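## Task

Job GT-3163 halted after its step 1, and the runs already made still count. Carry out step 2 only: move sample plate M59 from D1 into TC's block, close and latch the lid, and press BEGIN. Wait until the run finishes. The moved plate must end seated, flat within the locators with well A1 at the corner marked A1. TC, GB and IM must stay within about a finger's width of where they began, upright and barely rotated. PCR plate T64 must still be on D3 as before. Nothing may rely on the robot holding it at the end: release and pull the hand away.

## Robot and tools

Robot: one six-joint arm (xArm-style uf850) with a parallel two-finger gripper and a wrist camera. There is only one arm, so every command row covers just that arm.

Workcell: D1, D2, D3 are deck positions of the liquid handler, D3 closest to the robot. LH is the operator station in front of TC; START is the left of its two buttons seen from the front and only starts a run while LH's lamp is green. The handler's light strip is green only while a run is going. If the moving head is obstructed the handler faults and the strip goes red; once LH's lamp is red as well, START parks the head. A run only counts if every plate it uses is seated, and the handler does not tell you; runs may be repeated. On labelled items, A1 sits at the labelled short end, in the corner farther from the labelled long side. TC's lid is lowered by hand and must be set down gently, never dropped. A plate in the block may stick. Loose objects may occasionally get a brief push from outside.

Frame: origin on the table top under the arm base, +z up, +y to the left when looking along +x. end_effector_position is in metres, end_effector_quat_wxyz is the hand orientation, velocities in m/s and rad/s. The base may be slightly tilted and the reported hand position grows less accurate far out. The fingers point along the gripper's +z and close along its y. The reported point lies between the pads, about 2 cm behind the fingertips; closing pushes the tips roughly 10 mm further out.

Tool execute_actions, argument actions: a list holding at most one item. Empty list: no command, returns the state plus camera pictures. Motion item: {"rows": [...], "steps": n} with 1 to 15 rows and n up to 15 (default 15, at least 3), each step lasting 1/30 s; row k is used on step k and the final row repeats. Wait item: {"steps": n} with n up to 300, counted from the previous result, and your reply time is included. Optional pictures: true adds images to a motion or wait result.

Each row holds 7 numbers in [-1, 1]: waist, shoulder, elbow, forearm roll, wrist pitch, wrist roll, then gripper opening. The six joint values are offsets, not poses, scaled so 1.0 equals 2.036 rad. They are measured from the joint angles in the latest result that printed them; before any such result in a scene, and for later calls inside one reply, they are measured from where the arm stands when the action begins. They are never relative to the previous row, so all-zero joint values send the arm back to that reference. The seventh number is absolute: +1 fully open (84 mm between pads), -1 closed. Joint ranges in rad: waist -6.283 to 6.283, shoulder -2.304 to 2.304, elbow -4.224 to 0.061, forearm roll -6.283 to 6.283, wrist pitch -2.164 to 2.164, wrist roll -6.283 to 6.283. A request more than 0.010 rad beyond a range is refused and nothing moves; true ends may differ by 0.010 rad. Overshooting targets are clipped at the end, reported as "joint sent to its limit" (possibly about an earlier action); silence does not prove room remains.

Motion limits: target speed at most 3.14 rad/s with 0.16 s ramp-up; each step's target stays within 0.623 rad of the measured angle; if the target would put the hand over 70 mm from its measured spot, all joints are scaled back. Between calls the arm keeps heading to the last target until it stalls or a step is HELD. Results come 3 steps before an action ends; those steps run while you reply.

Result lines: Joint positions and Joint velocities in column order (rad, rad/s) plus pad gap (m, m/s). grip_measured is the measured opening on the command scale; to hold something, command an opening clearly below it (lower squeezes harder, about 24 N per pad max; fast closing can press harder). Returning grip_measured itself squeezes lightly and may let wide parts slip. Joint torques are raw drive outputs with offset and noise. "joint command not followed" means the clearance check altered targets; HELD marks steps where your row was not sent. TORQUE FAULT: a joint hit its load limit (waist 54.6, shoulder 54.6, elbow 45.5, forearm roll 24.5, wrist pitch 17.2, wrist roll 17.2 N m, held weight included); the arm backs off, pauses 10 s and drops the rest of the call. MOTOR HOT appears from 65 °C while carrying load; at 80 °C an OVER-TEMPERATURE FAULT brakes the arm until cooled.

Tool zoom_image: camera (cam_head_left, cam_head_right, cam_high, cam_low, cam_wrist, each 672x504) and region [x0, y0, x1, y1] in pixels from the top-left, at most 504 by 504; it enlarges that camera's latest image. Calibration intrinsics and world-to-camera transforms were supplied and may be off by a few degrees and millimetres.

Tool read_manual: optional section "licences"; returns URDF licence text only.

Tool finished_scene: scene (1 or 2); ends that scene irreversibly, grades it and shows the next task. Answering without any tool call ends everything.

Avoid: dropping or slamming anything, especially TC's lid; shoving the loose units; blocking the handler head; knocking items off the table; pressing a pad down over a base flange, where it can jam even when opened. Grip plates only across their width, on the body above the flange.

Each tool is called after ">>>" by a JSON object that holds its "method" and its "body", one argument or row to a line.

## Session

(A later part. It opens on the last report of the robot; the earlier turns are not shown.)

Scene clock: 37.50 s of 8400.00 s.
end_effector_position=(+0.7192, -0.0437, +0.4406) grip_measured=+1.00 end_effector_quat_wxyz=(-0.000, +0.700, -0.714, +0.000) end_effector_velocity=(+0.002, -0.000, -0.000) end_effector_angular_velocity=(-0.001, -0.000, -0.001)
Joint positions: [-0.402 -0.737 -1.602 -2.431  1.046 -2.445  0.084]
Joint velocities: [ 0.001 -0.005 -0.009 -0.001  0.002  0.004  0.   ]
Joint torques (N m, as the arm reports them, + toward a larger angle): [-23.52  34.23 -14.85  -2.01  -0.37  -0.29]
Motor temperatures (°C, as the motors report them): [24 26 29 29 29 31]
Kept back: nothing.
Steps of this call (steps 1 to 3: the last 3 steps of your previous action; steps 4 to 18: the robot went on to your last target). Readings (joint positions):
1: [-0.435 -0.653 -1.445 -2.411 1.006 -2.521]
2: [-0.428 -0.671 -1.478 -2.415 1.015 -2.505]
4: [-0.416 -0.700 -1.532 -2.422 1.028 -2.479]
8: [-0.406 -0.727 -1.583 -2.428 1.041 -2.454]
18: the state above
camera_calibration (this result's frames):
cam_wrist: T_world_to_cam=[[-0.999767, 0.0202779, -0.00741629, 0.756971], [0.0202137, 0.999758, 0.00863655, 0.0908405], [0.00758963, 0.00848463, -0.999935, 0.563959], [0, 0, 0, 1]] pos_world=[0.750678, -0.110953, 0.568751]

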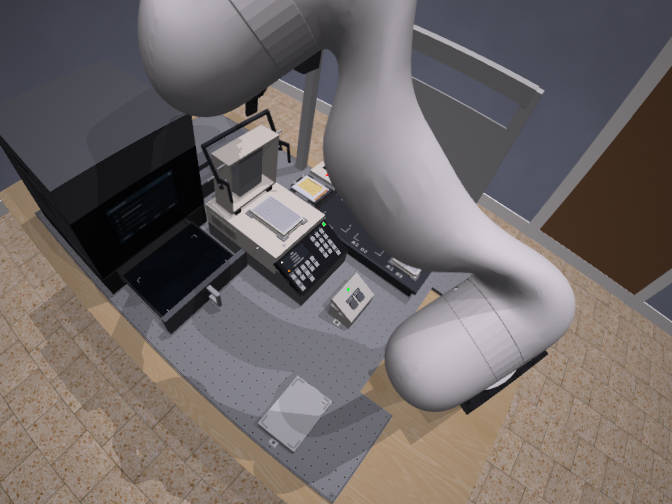

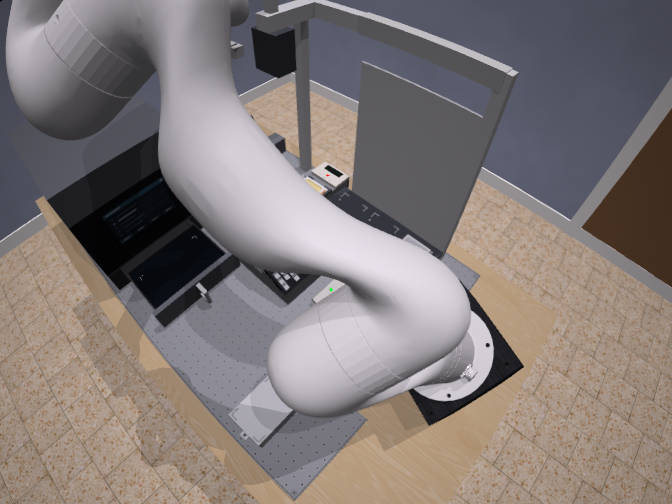

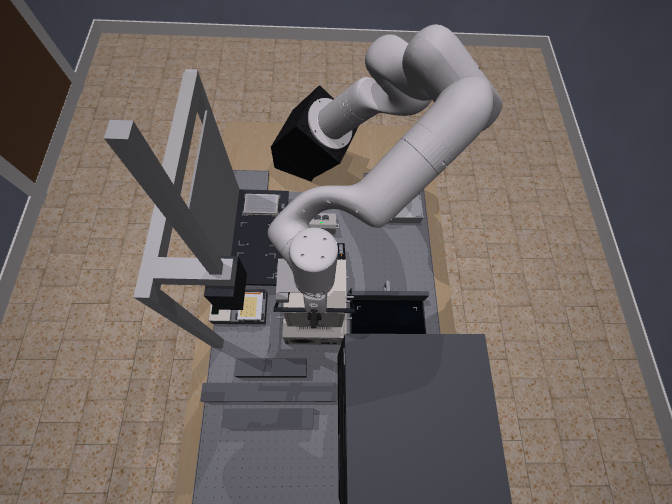

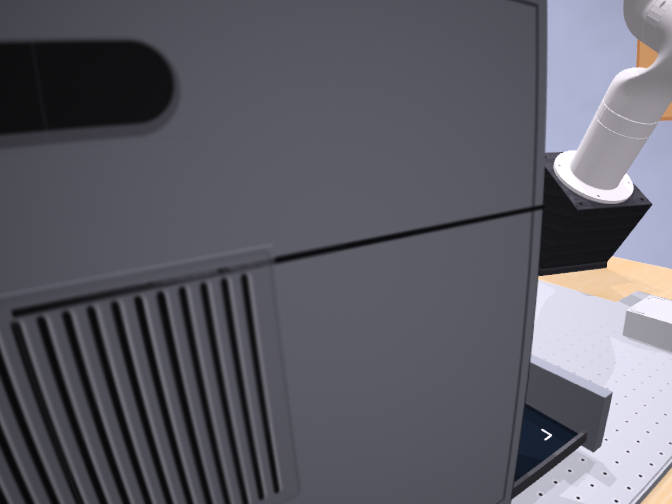

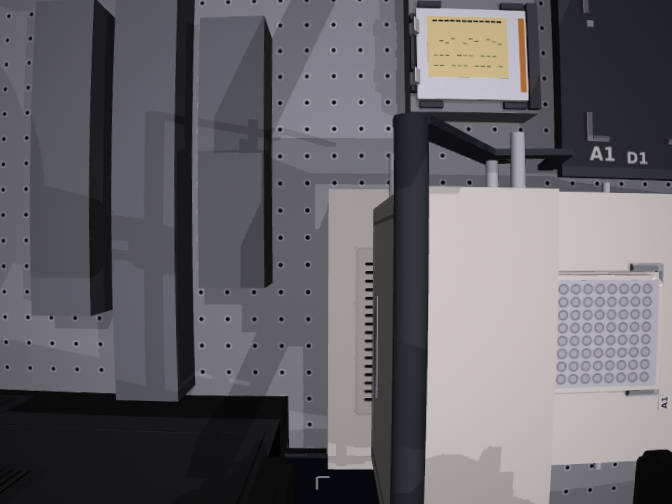

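>>> {"method": "zoom_image", "body": {
  "camera": "cam_head_left",
  "region": [190, 100, 340, 260]
}}

Region (190, 100, 340, 260) of cam_head_left's 672x504 image, scaled by 3.150, with more detail than that image has; it fills the left 472 columns of this view, and the rest is white.

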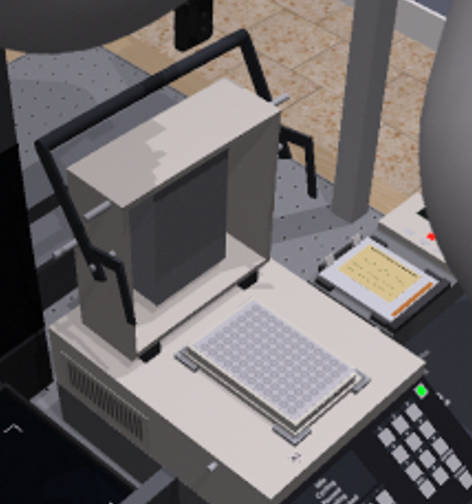

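>>> {"method": "execute_actions", "body": {
  "actions": [
    {"rows": [[0.004,-0.0047,0.0009,0.0037,-0.0061,-0.0019,1],[0.008,-0.0094,0.0017,0.0074,-0.0123,-0.0037,1],[0.012,-0.0142,0.0026,0.0111,-0.0184,-0.0056,1],[0.016,-0.0189,0.0035,0.0148,-0.0245,-0.0074,1],[0.02,-0.0236,0.0043,0.0185,-0.0307,-0.0093,1],[0.0241,-0.0283,0.0052,0.0222,-0.0368,-0.0111,1]], "steps": 15}
  ]
}}

>>> {"method": "execute_actions", "body": {
  "actions": [
    {"steps": 10}
  ],
  "pictures": true
}}

Scene clock: 39.70 s of 8400.00 s.
end_effector_position=(+0.7247, -0.0435, +0.3928) grip_measured=+1.00 end_effector_quat_wxyz=(-0.000, +0.700, -0.714, -0.000) end_effector_velocity=(+0.010, +0.001, -0.066) end_effector_angular_velocity=(-0.010, -0.011, +0.005)
Joint positions: [-0.359 -0.787 -1.593 -2.392  0.982 -2.464  0.084]
Joint velocities: [ 0.062 -0.069  0.008  0.06  -0.101 -0.031  0.   ]
Joint torques (N m, as the arm reports them, + toward a larger angle): [-25.4   38.49 -14.38  -1.11  -0.14  -0.2 ]
Motor temperatures (°C, as the motors report them): [24 26 29 29 29 31]
Steps of this call (steps 1 to 15: the robot went on to your last target; steps 16 to 54: nothing new was sent; steps 55 to 66: the first 12 steps of this action). Readings (joint positions):
55: [-0.401 -0.738 -1.603 -2.431 1.046 -2.444]
56: [-0.401 -0.738 -1.603 -2.430 1.045 -2.445]
58: [-0.396 -0.743 -1.602 -2.426 1.037 -2.447]
62: [-0.375 -0.769 -1.597 -2.406 1.005 -2.457]
66: the state above

Scene clock: 40.03 s of 8400.00 s.
end_effector_position=(+0.7259, -0.0435, +0.3861) grip_measured=+1.00 end_effector_quat_wxyz=(-0.000, +0.700, -0.714, +0.001) end_effector_velocity=(-0.000, -0.000, -0.004) end_effector_angular_velocity=(+0.000, +0.001, -0.001)
Joint positions: [-0.353 -0.794 -1.592 -2.386  0.972 -2.467  0.084]
Joint velocities: [ 0.003 -0.004  0.002  0.003 -0.005 -0.001 -0.   ]
Joint torques (N m, as the arm reports them, + toward a larger angle): [-25.36  34.18 -15.89  -1.99  -0.26  -0.31]
Motor temperatures (°C, as the motors report them): [24 26 29 29 29 31]
Kept back: nothing.
Steps of this call (steps 1 to 3: the last 3 steps of your previous action; steps 4 to 10: the robot went on to your last target). Readings (joint positions):
1: [-0.358 -0.789 -1.592 -2.390 0.979 -2.465]
2: [-0.356 -0.790 -1.592 -2.389 0.977 -2.465]
4: [-0.355 -0.792 -1.592 -2.388 0.974 -2.466]
8: [-0.353 -0.794 -1.592 -2.386 0.972 -2.467]
10: the state above
camera_calibration (this result's frames):
cam_wrist: T_world_to_cam=[[-0.999772, 0.0198543, -0.00787612, 0.763381], [0.0197858, 0.999767, 0.00868334, 0.0913031], [0.00804668, 0.00852553, -0.999931, 0.509016], [0, 0, 0, 1]] pos_world=[0.757304, -0.110778, 0.514201]

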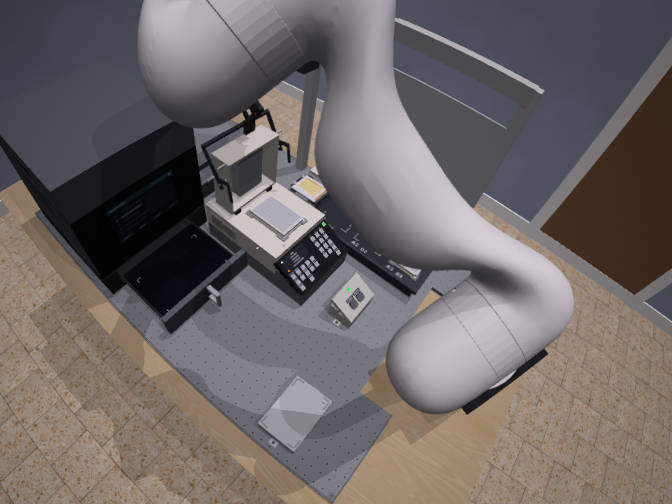

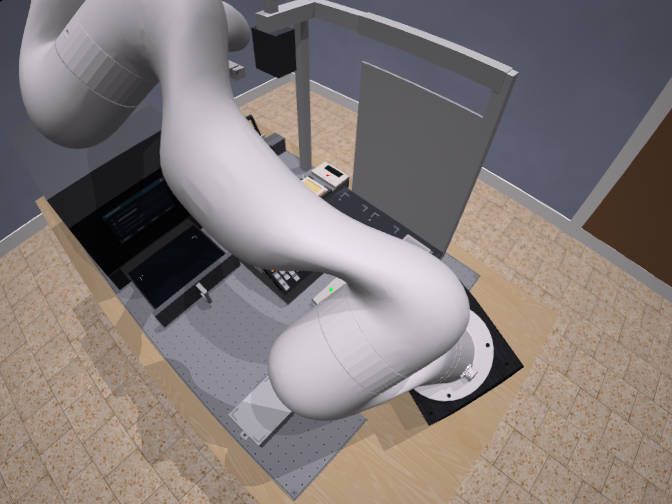

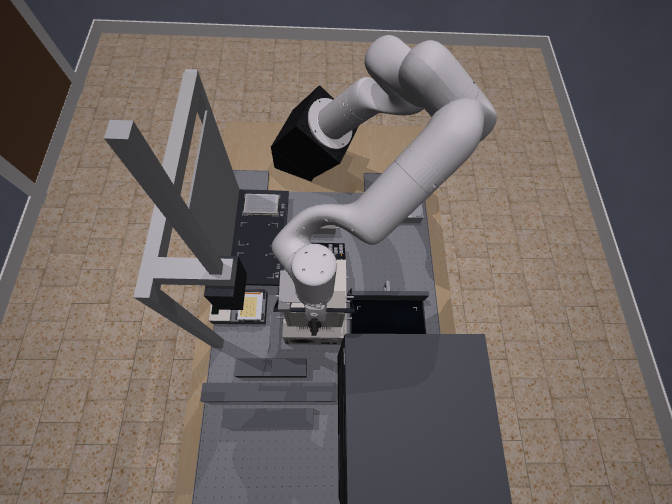

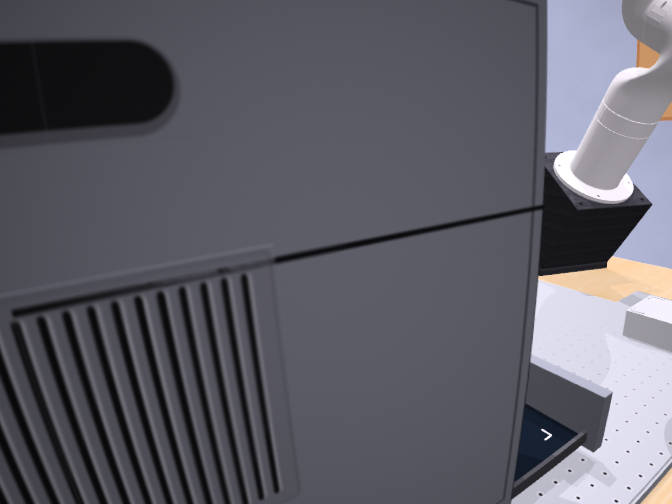

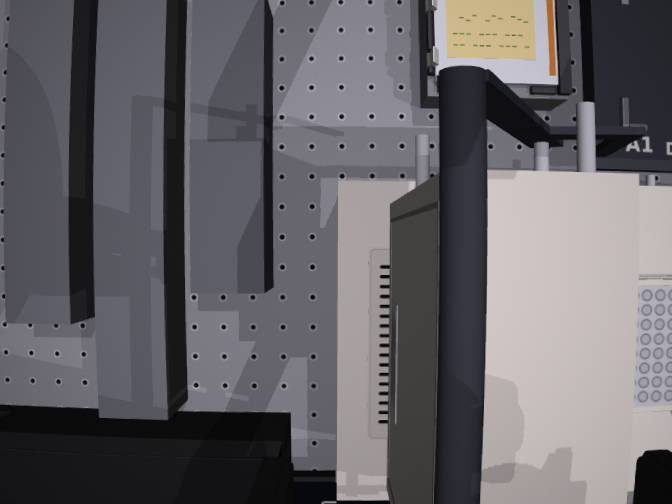

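>>> {"method": "execute_actions", "body": {
  "actions": [
    {"rows": [[0.0016,-0.0018,0.0009,0.0018,-0.0028,-0.0013,0.6],[0.0032,-0.0036,0.0019,0.0037,-0.0056,-0.0025,0.3],[0.0049,-0.0054,0.0028,0.0055,-0.0084,-0.0038,0.0],[0.00647,-0.00717,0.00378,0.00735,-0.01114,-0.00501,-0.3]], "steps": 15}
  ],
  "pictures": true
}}

Scene clock: 41.63 s of 8400.00 s.
end_effector_position=(+0.7257, -0.0435, +0.3715) grip_measured=-0.30 end_effector_quat_wxyz=(-0.000, +0.700, -0.714, +0.001) end_effector_velocity=(+0.001, -0.001, -0.011) end_effector_angular_velocity=(-0.004, -0.005, +0.001)
Joint positions: [-0.341 -0.807 -1.585 -2.372  0.951 -2.476  0.031]
Joint velocities: [ 0.009 -0.01   0.005  0.013 -0.021 -0.009 -0.01 ]
Joint torques (N m, as the arm reports them, + toward a larger angle): [-24.21  37.68 -15.23  -1.03  -0.28  -0.15]
Motor temperatures (°C, as the motors report them): [24 27 29 29 29 31]
Steps of this call (steps 1 to 30: the robot went on to your last target; steps 31 to 36: nothing new was sent; steps 37 to 48: the first 12 steps of this action). Readings (joint positions):
37: [-0.353 -0.795 -1.592 -2.386 0.971 -2.467]
38: [-0.352 -0.795 -1.592 -2.385 0.970 -2.468]
40: [-0.351 -0.797 -1.591 -2.383 0.967 -2.469]
44: [-0.344 -0.804 -1.586 -2.376 0.956 -2.474]
48: the state above
camera_calibration (this result's frames):
cam_wrist: T_world_to_cam=[[-0.999771, 0.0200723, -0.00747377, 0.762889], [0.020008, 0.999763, 0.00857652, 0.0913022], [0.00764415, 0.00842502, -0.999935, 0.494716], [0, 0, 0, 1]] pos_world=[0.757105, -0.110762, 0.499603]

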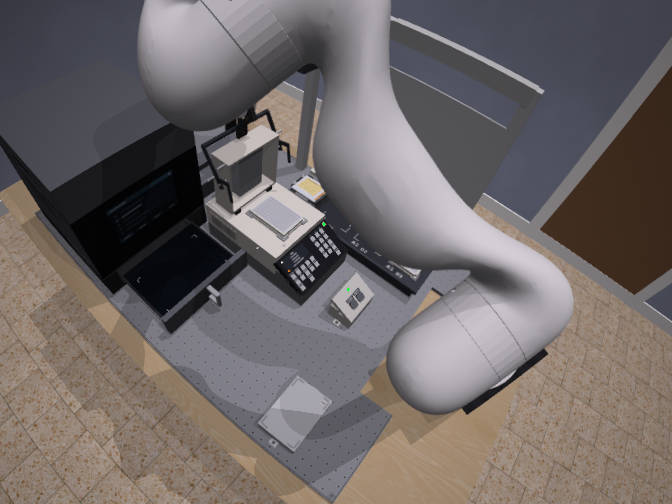

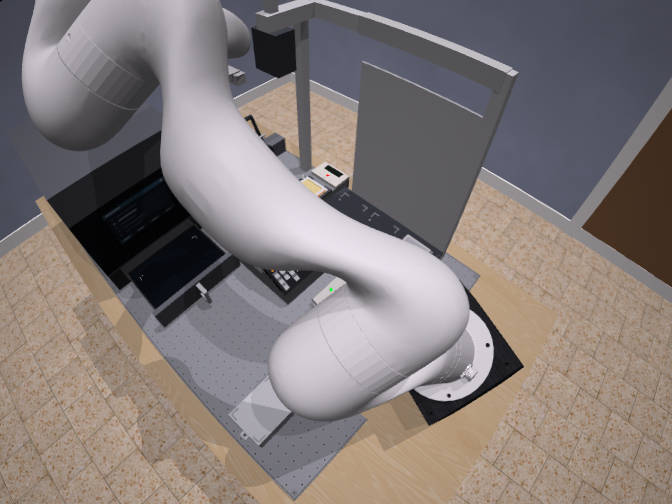

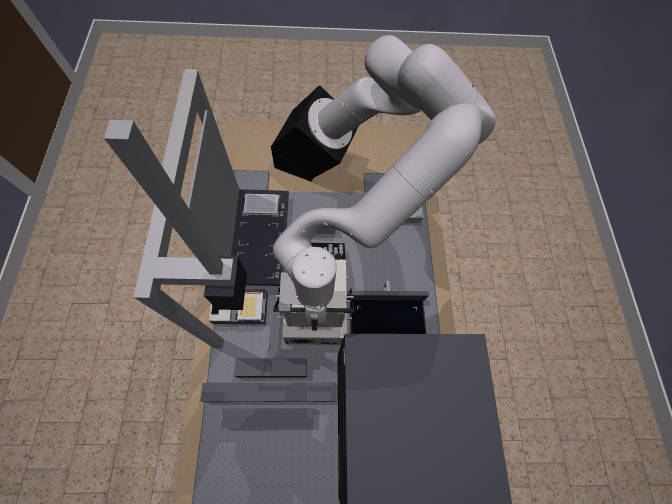

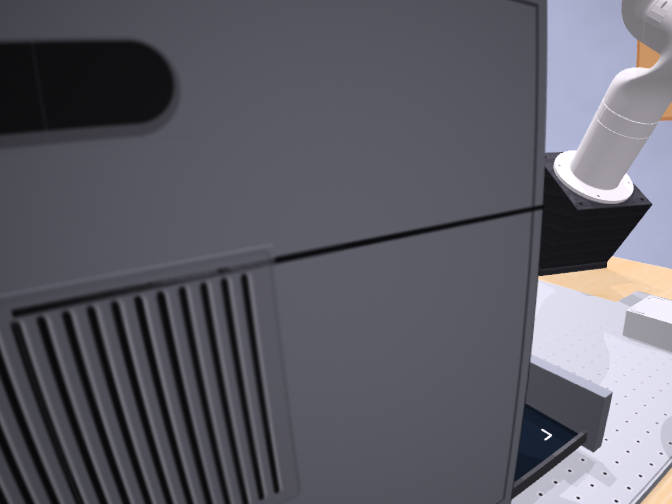

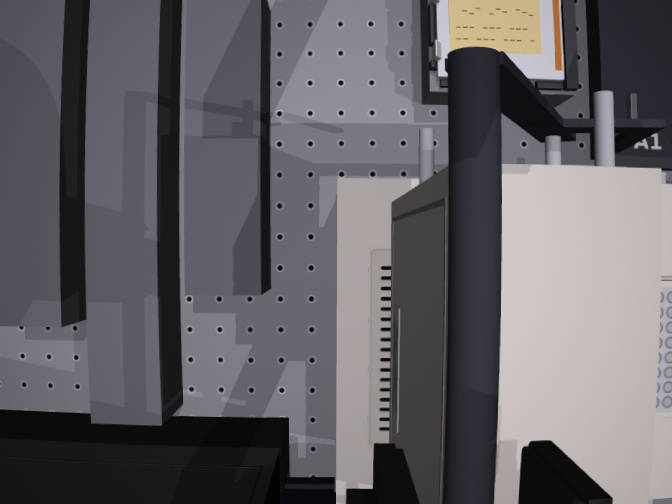

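>>> {"method": "execute_actions", "body": {
  "actions": [
    {"rows": [[0.0005,-0.0006,0.0003,0.0006,-0.001,-0.0004,-0.5],[0.0005,-0.0006,0.0003,0.0006,-0.001,-0.0004,-0.6],[0.0005,-0.0006,0.0003,0.0006,-0.001,-0.0004,-0.7],[0.0005,-0.0006,0.0003,0.0006,-0.001,-0.0004,-0.8],[0.0005,-0.0006,0.0003,0.0006,-0.001,-0.0004,-0.9]], "steps": 12}
  ]
}}

Scene clock: 42.17 s of 8400.00 s.
end_effector_position=(+0.7258, -0.0436, +0.3703) grip_measured=-0.74 end_effector_quat_wxyz=(-0.000, +0.700, -0.714, +0.001) end_effector_velocity=(-0.000, -0.000, +0.000) end_effector_angular_velocity=(+0.001, +0.001, -0.001)
Joint positions: [-0.34  -0.809 -1.584 -2.371  0.949 -2.477  0.012]
Joint velocities: [-0.001  0.     0.    -0.001  0.002  0.    -0.   ]
Joint torques (N m, as the arm reports them, + toward a larger angle): [-22.02  38.87 -13.95  -1.05   0.12   0.2 ]
Motor temperatures (°C, as the motors report them): [24 27 29 29 29 31]
Steps of this call (steps 1 to 3: the last 3 steps of your previous action; steps 4 to 7: the robot went on to your last target; steps 8 to 16: the first 9 steps of this action). Readings (joint positions):
8: [-0.340 -0.809 -1.584 -2.371 0.949 -2.477]
9: [-0.340 -0.809 -1.584 -2.371 0.949 -2.477]
11: [-0.340 -0.809 -1.584 -2.371 0.949 -2.477]
15: [-0.340 -0.809 -1.584 -2.371 0.949 -2.477]
16: the state above

>>> {"method": "execute_actions", "body": {
  "actions": [
    {"rows": [[-0.0006,0.0022,0.0042,0.0008,-0.0011,-0.0021,-0.9],[-0.0012,0.0044,0.0084,0.0017,-0.0022,-0.0042,-0.9],[-0.0017,0.0066,0.0125,0.0025,-0.0034,-0.0063,-0.9],[-0.0023,0.0088,0.0167,0.0034,-0.0045,-0.0085,-0.9],[-0.0029,0.011,0.0209,0.0042,-0.0056,-0.0106,-0.9],[-0.0035,0.0132,0.0251,0.005,-0.0067,-0.0127,-0.9],[-0.004,0.0154,0.0292,0.0059,-0.0078,-0.0148,-0.9],[-0.0046,0.0176,0.0334,0.0067,-0.009,-0.0169,-0.9],[-0.0052,0.0198,0.0376,0.0076,-0.0101,-0.019,-0.9],[-0.0058,0.022,0.0418,0.0084,-0.0112,-0.0212,-0.9]], "steps": 15}
  ],
  "pictures": true
}}

Scene clock: 43.17 s of 8400.00 s.
end_effector_position=(+0.7114, -0.0434, +0.3721) grip_measured=-0.74 end_effector_quat_wxyz=(-0.001, +0.701, -0.713, +0.002) end_effector_velocity=(-0.059, +0.001, -0.001) end_effector_angular_velocity=(+0.007, +0.011, -0.003)
Joint positions: [-0.349 -0.777 -1.527 -2.359  0.933 -2.507  0.012]
Joint velocities: [-0.028  0.107  0.213  0.039 -0.05  -0.104  0.   ]
Joint torques (N m, as the arm reports them, + toward a larger angle): [-16.63  26.97  -8.39  -3.92   0.49  -0.22]
Motor temperatures (°C, as the motors report them): [24 27 29 29 29 31]
Steps of this call (steps 1 to 3: the last 3 steps of your previous action; steps 4 to 15: the robot went on to your last target; steps 16 to 18: nothing new was sent; steps 19 to 30: the first 12 steps of this action). Readings (joint positions):
19: [-0.340 -0.809 -1.584 -2.371 0.949 -2.477]
20: [-0.340 -0.808 -1.584 -2.371 0.949 -2.478]
22: [-0.341 -0.805 -1.579 -2.370 0.947 -2.480]
26: [-0.344 -0.793 -1.557 -2.365 0.940 -2.492]
30: the state above
camera_calibration (this result's frames):
cam_wrist: T_world_to_cam=[[-0.999767, 0.0189187, -0.0104253, 0.749674], [0.0188404, 0.999794, 0.00755746, 0.0926788], [0.0105661, 0.00735928, -0.999917, 0.493327], [0, 0, 0, 1]] pos_world=[0.742541, -0.110473, 0.500401]

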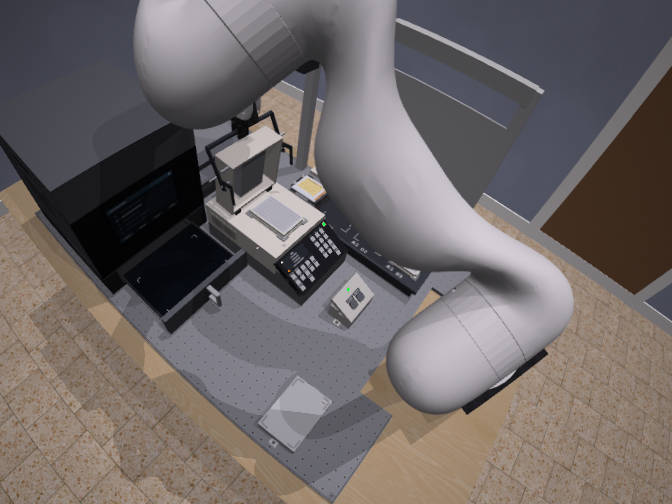

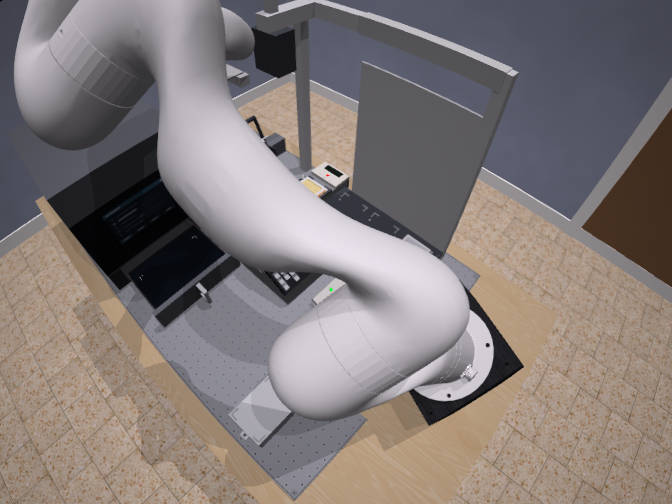

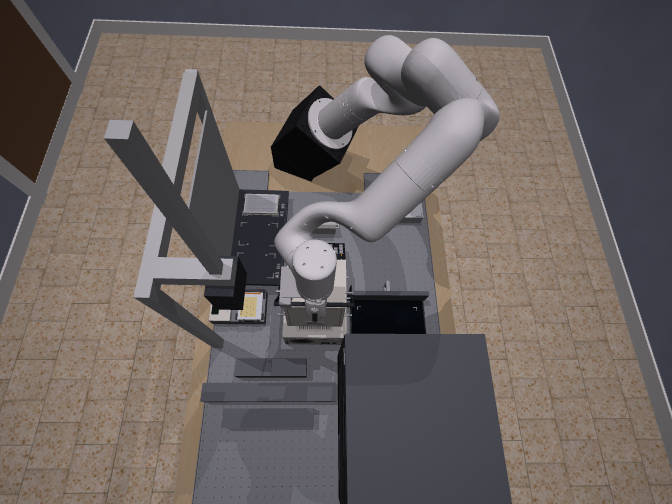

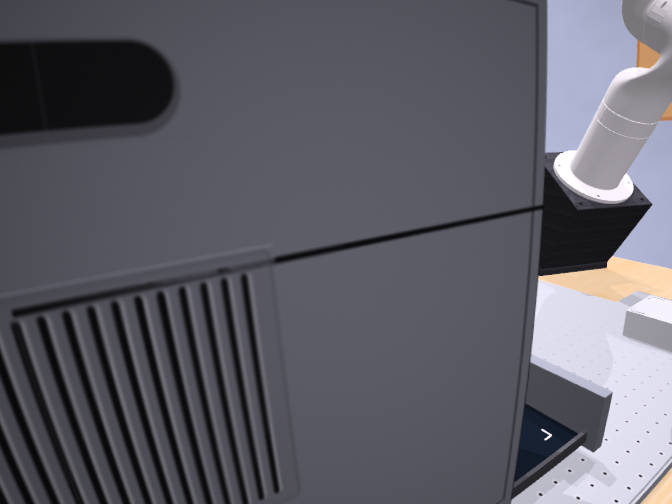

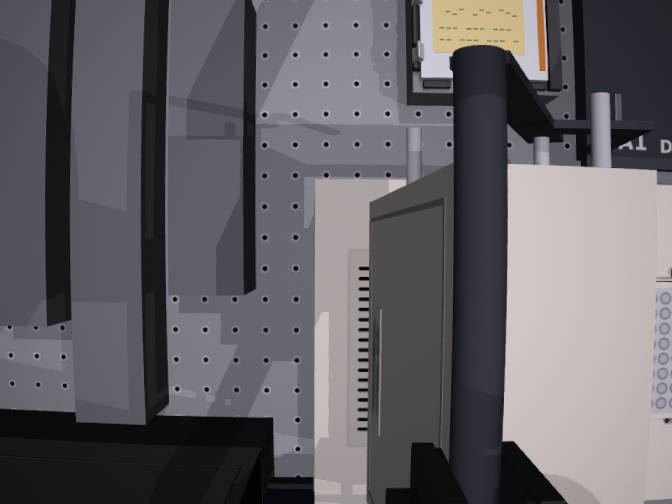

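>>> {"method": "execute_actions", "body": {
  "actions": [
    {"rows": [[-0.0021,0.0085,0.0167,0.0033,-0.0044,-0.0083,-1],[-0.0027,0.0107,0.0211,0.0042,-0.0055,-0.0105,-1],[-0.0033,0.013,0.0256,0.0051,-0.0067,-0.0127,-1],[-0.0038,0.0152,0.03,0.0059,-0.0079,-0.0149,-1],[-0.0044,0.0175,0.0345,0.0068,-0.0091,-0.0171,-1],[-0.005,0.0197,0.0389,0.0077,-0.0102,-0.0193,-1],[-0.0055,0.022,0.0434,0.0086,-0.0114,-0.0215,-1],[-0.0061,0.0243,0.0478,0.0095,-0.0126,-0.0237,-1],[-0.0066,0.0262,0.0517,0.0102,-0.0136,-0.0257,-1],[-0.0071,0.0282,0.0556,0.011,-0.0146,-0.0276,-1]], "steps": 15}
  ],
  "pictures": true
}}

Scene clock: 43.73 s of 8400.00 s.
end_effector_position=(+0.6873, -0.0428, +0.3716) grip_measured=-0.74 end_effector_quat_wxyz=(-0.000, +0.700, -0.714, +0.001) end_effector_velocity=(-0.060, +0.002, -0.001) end_effector_angular_velocity=(-0.001, +0.005, -0.005)
Joint positions: [-0.36  -0.733 -1.44  -2.342  0.909 -2.55   0.012]
Joint velocities: [-0.029  0.107  0.211  0.041 -0.057 -0.103  0.   ]
Joint torques (N m, as the arm reports them, + toward a larger angle): [-15.72  30.91 -10.7   -2.28   1.06  -0.04]
Motor temperatures (°C, as the motors report them): [24 27 29 29 29 31]
Steps of this call (steps 1 to 3: the last 3 steps of your previous action; steps 4 to 5: the robot went on to your last target; steps 6 to 17: the first 12 steps of this action). Readings (joint positions):
6: [-0.351 -0.766 -1.503 -2.355 0.928 -2.518]
7: [-0.351 -0.765 -1.502 -2.355 0.927 -2.519]
9: [-0.352 -0.762 -1.495 -2.353 0.925 -2.522]
13: [-0.356 -0.749 -1.472 -2.348 0.918 -2.534]
17: the state above
camera_calibration (this result's frames):
cam_wrist: T_world_to_cam=[[-0.999769, 0.0198613, -0.00825497, 0.724759], [0.0197953, 0.999772, 0.00800122, 0.0917511], [0.008412, 0.00783596, -0.999934, 0.49452], [0, 0, 0, 1]] pos_world=[0.718615, -0.11, 0.499736]

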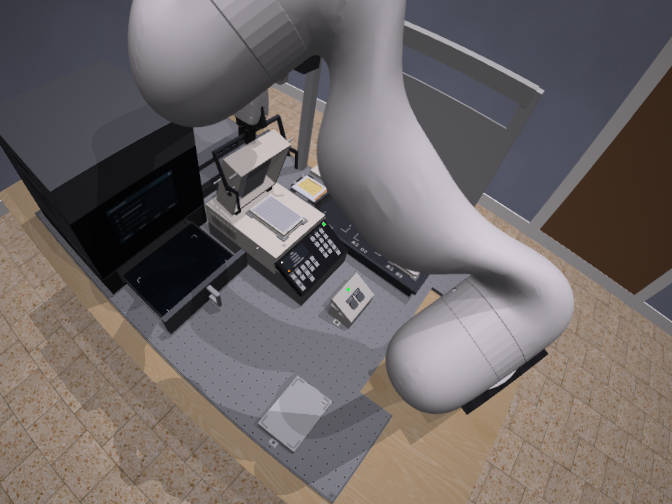

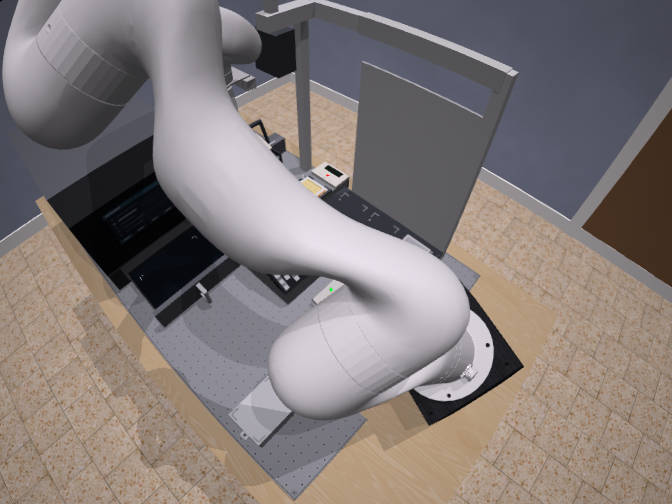

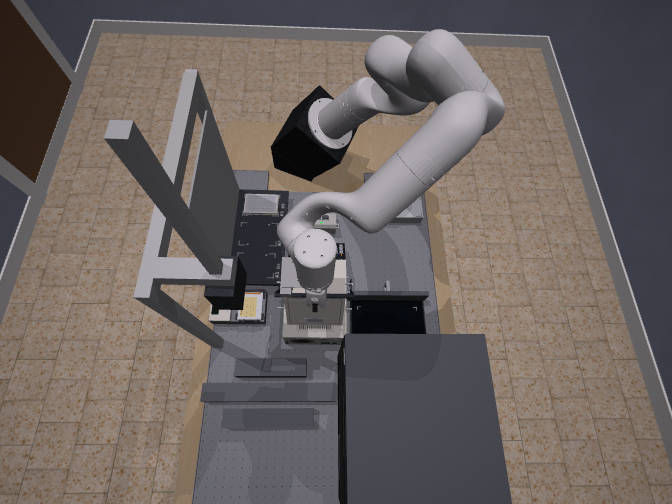

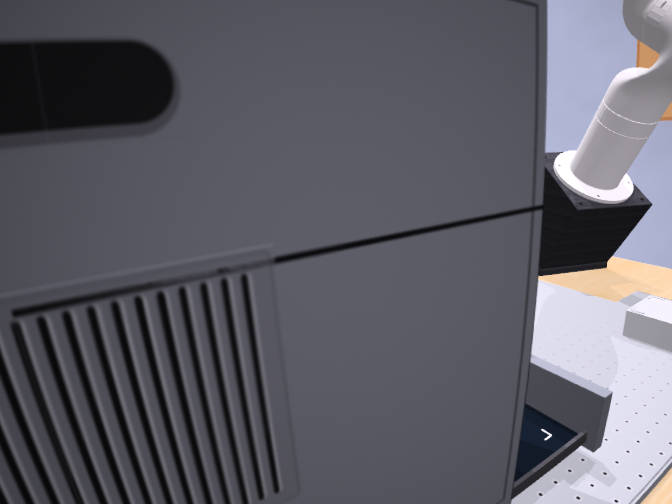

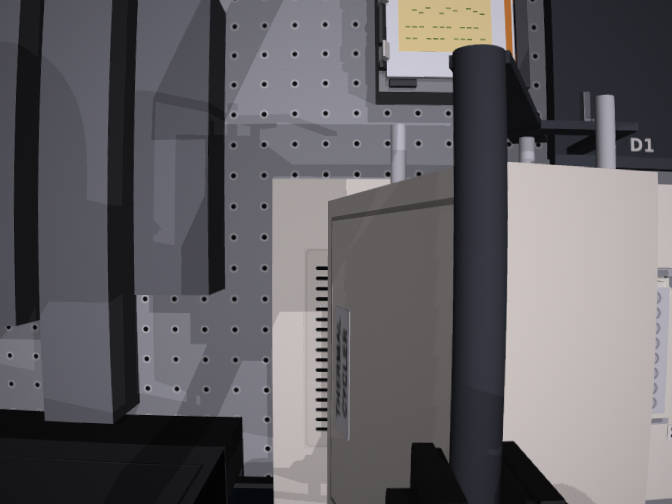

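>>> {"method": "execute_actions", "body": {
  "actions": [
    {"rows": [[-0.0021,0.0074,0.0155,0.0039,-0.0045,-0.0088,-1],[-0.0029,0.0103,0.0218,0.0055,-0.0063,-0.0123,-1],[-0.0038,0.0133,0.028,0.007,-0.0081,-0.0159,-1],[-0.0046,0.0162,0.0342,0.0086,-0.0099,-0.0194,-1],[-0.0055,0.0192,0.0404,0.0101,-0.0116,-0.0229,-1],[-0.0063,0.0221,0.0466,0.0117,-0.0134,-0.0265,-1],[-0.0071,0.0251,0.0528,0.0133,-0.0152,-0.03,-1],[-0.008,0.028,0.0591,0.0148,-0.017,-0.0335,-1],[-0.0088,0.031,0.0653,0.0164,-0.0188,-0.037,-1],[-0.0097,0.0339,0.0715,0.0179,-0.0206,-0.0406,-1],[-0.0105,0.0369,0.0777,0.0195,-0.0224,-0.0441,-1]], "steps": 15}
  ],
  "pictures": true
}}

Scene clock: 44.50 s of 8400.00 s.
end_effector_position=(+0.6564, -0.0421, +0.3690) grip_measured=-0.74 end_effector_quat_wxyz=(-0.001, +0.701, -0.714, +0.000) end_effector_velocity=(-0.106, +0.003, -0.012) end_effector_angular_velocity=(+0.001, +0.007, -0.003)
Joint positions: [-0.374 -0.683 -1.334 -2.316  0.879 -2.61   0.012]
Joint velocities: [-0.047  0.163  0.351  0.086 -0.102 -0.197  0.   ]
Joint torques (N m, as the arm reports them, + toward a larger angle): [-15.52  32.38 -10.83  -2.07   1.01   0.  ]
Motor temperatures (°C, as the motors report them): [24 27 29 29 29 31]
Steps of this call (steps 1 to 3: the last 3 steps of your previous action; steps 4 to 11: the robot went on to your last target; steps 12 to 23: the first 12 steps of this action). Readings (joint positions):
12: [-0.363 -0.720 -1.414 -2.337 0.903 -2.563]
13: [-0.363 -0.720 -1.414 -2.337 0.902 -2.563]
15: [-0.364 -0.717 -1.408 -2.335 0.901 -2.567]
19: [-0.368 -0.703 -1.378 -2.327 0.892 -2.585]
23: the state above
camera_calibration (this result's frames):
cam_wrist: T_world_to_cam=[[-0.999777, 0.0196989, -0.0076439, 0.69359], [0.0196261, 0.999762, 0.00947967, 0.0912176], [0.00782882, 0.00932753, -0.999926, 0.492646], [0, 0, 0, 1]] pos_world=[0.687788, -0.109454, 0.497046]

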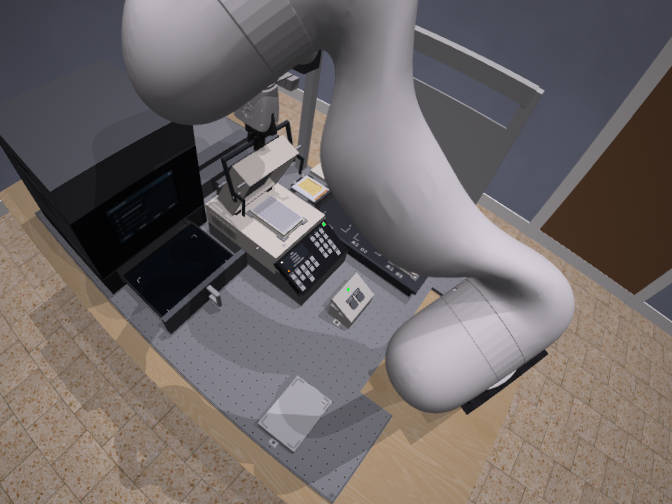

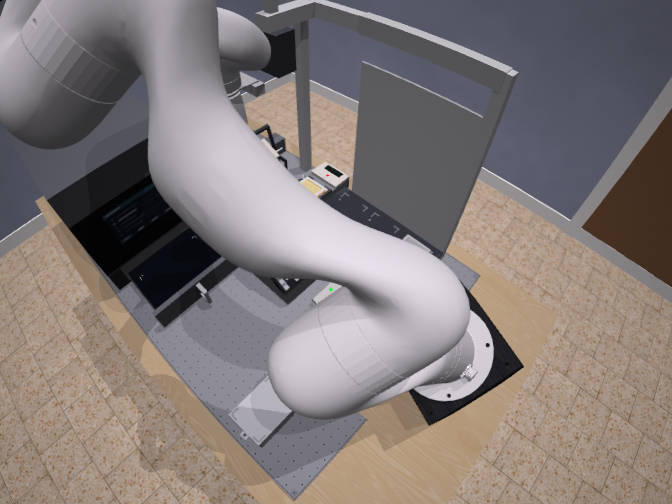

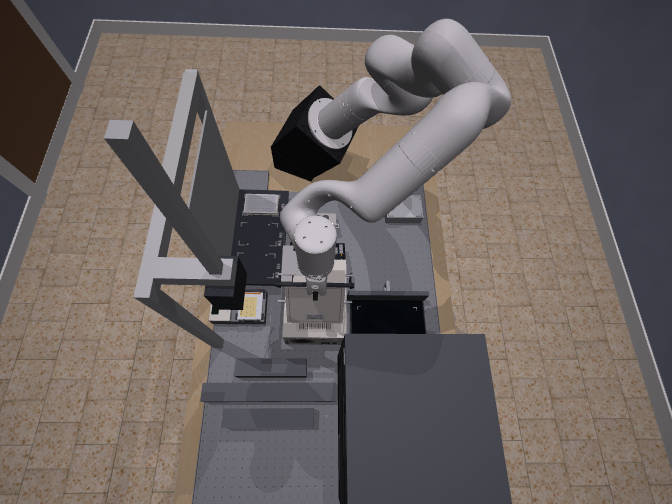

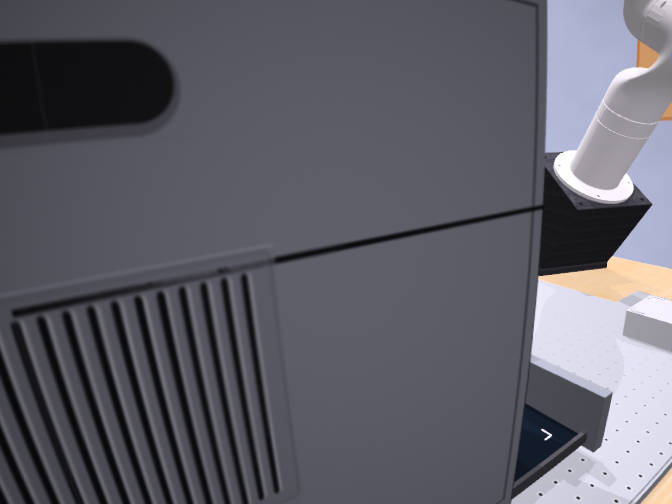

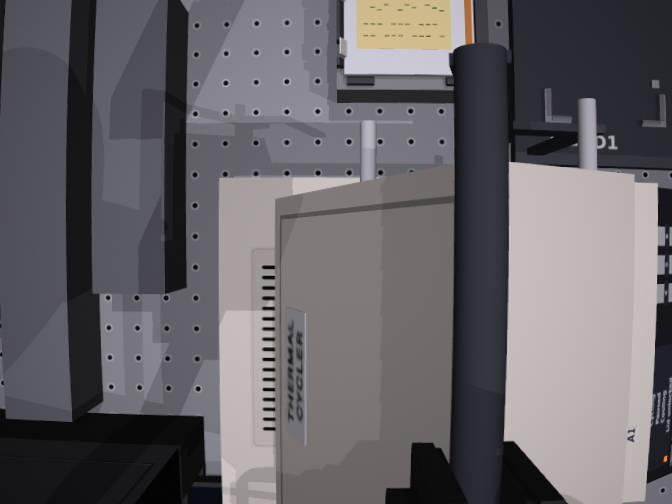

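>>> {"method": "execute_actions", "body": {
  "actions": [
    {"rows": [[-0.0041,0.0142,0.0308,0.0087,-0.0097,-0.0182,-1],[-0.0045,0.016,0.036,0.0108,-0.0117,-0.0219,-1],[-0.005,0.0179,0.0413,0.0128,-0.0137,-0.0255,-1],[-0.0055,0.0197,0.0465,0.0149,-0.0157,-0.0292,-1],[-0.006,0.0216,0.0517,0.0169,-0.0177,-0.0328,-1],[-0.0064,0.0234,0.0569,0.0189,-0.0197,-0.0364,-1],[-0.0069,0.0253,0.0621,0.021,-0.0217,-0.0401,-1],[-0.0074,0.0271,0.0674,0.023,-0.0237,-0.0437,-1],[-0.0078,0.029,0.0726,0.0251,-0.0257,-0.0474,-1],[-0.0083,0.0308,0.0778,0.0271,-0.0277,-0.051,-1]], "steps": 15}
  ],
  "pictures": true
}}

Scene clock: 45.57 s of 8400.00 s.
end_effector_position=(+0.6185, -0.0413, +0.3603) grip_measured=-0.74 end_effector_quat_wxyz=(-0.001, +0.700, -0.714, +0.001) end_effector_velocity=(-0.087, +0.001, -0.032) end_effector_angular_velocity=(+0.003, +0.010, -0.009)
Joint positions: [-0.388 -0.632 -1.209 -2.274  0.836 -2.69   0.012]
Joint velocities: [-0.023  0.089  0.269  0.102 -0.1   -0.18  -0.   ]
Joint torques (N m, as the arm reports them, + toward a larger angle): [-16.43  28.42 -12.81  -1.19   1.1   -0.3 ]
Motor temperatures (°C, as the motors report them): [24 27 29 29 29 31]
Steps of this call (steps 1 to 3: the last 3 steps of your previous action; steps 4 to 20: the robot went on to your last target; steps 21 to 32: the first 12 steps of this action). Readings (joint positions):
21: [-0.381 -0.658 -1.282 -2.303 0.864 -2.640]
22: [-0.381 -0.658 -1.281 -2.302 0.863 -2.640]
24: [-0.382 -0.655 -1.275 -2.299 0.861 -2.645]
28: [-0.385 -0.644 -1.247 -2.288 0.850 -2.664]
32: the state above
camera_calibration (this result's frames):
cam_wrist: T_world_to_cam=[[-0.999762, 0.0200717, -0.00850715, 0.656026], [0.0199895, 0.999754, 0.00963151, 0.0909541], [0.00869837, 0.00945916, -0.999917, 0.483707], [0, 0, 0, 1]] pos_world=[0.649845, -0.108675, 0.488372]

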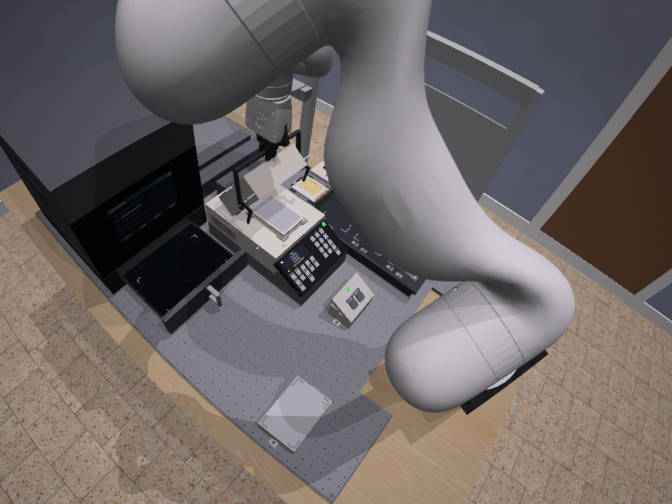

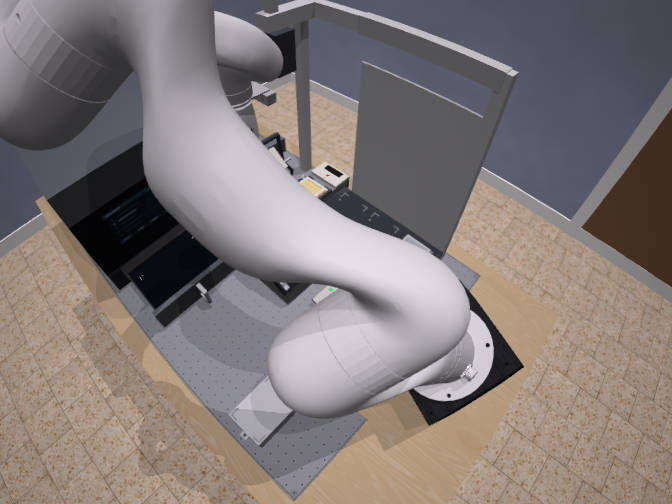

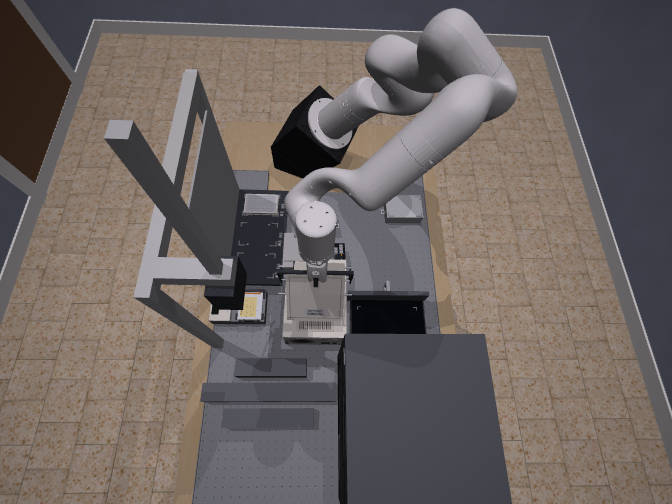

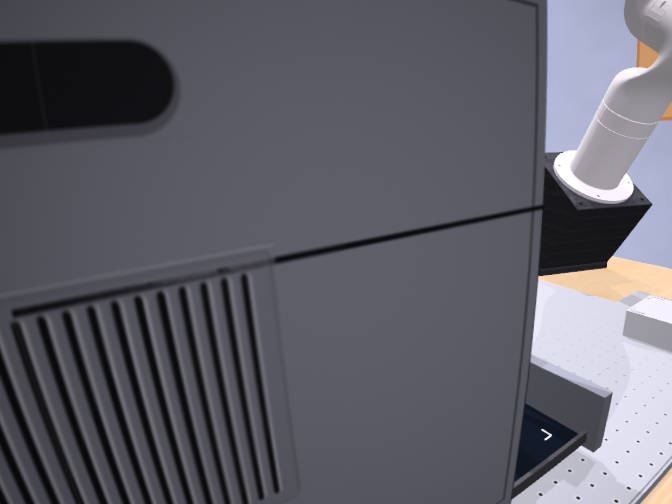

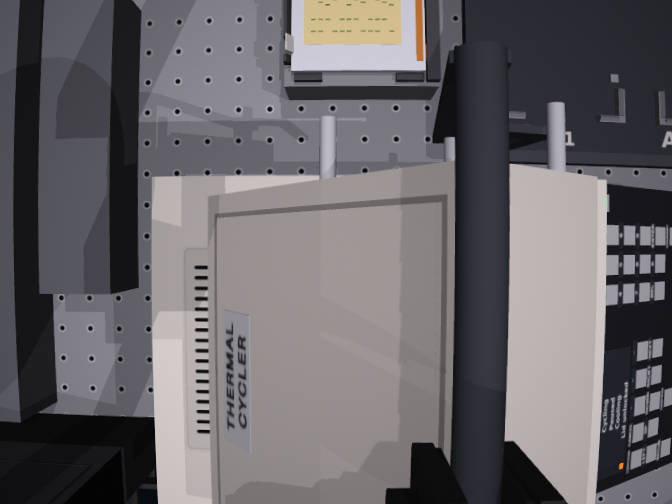

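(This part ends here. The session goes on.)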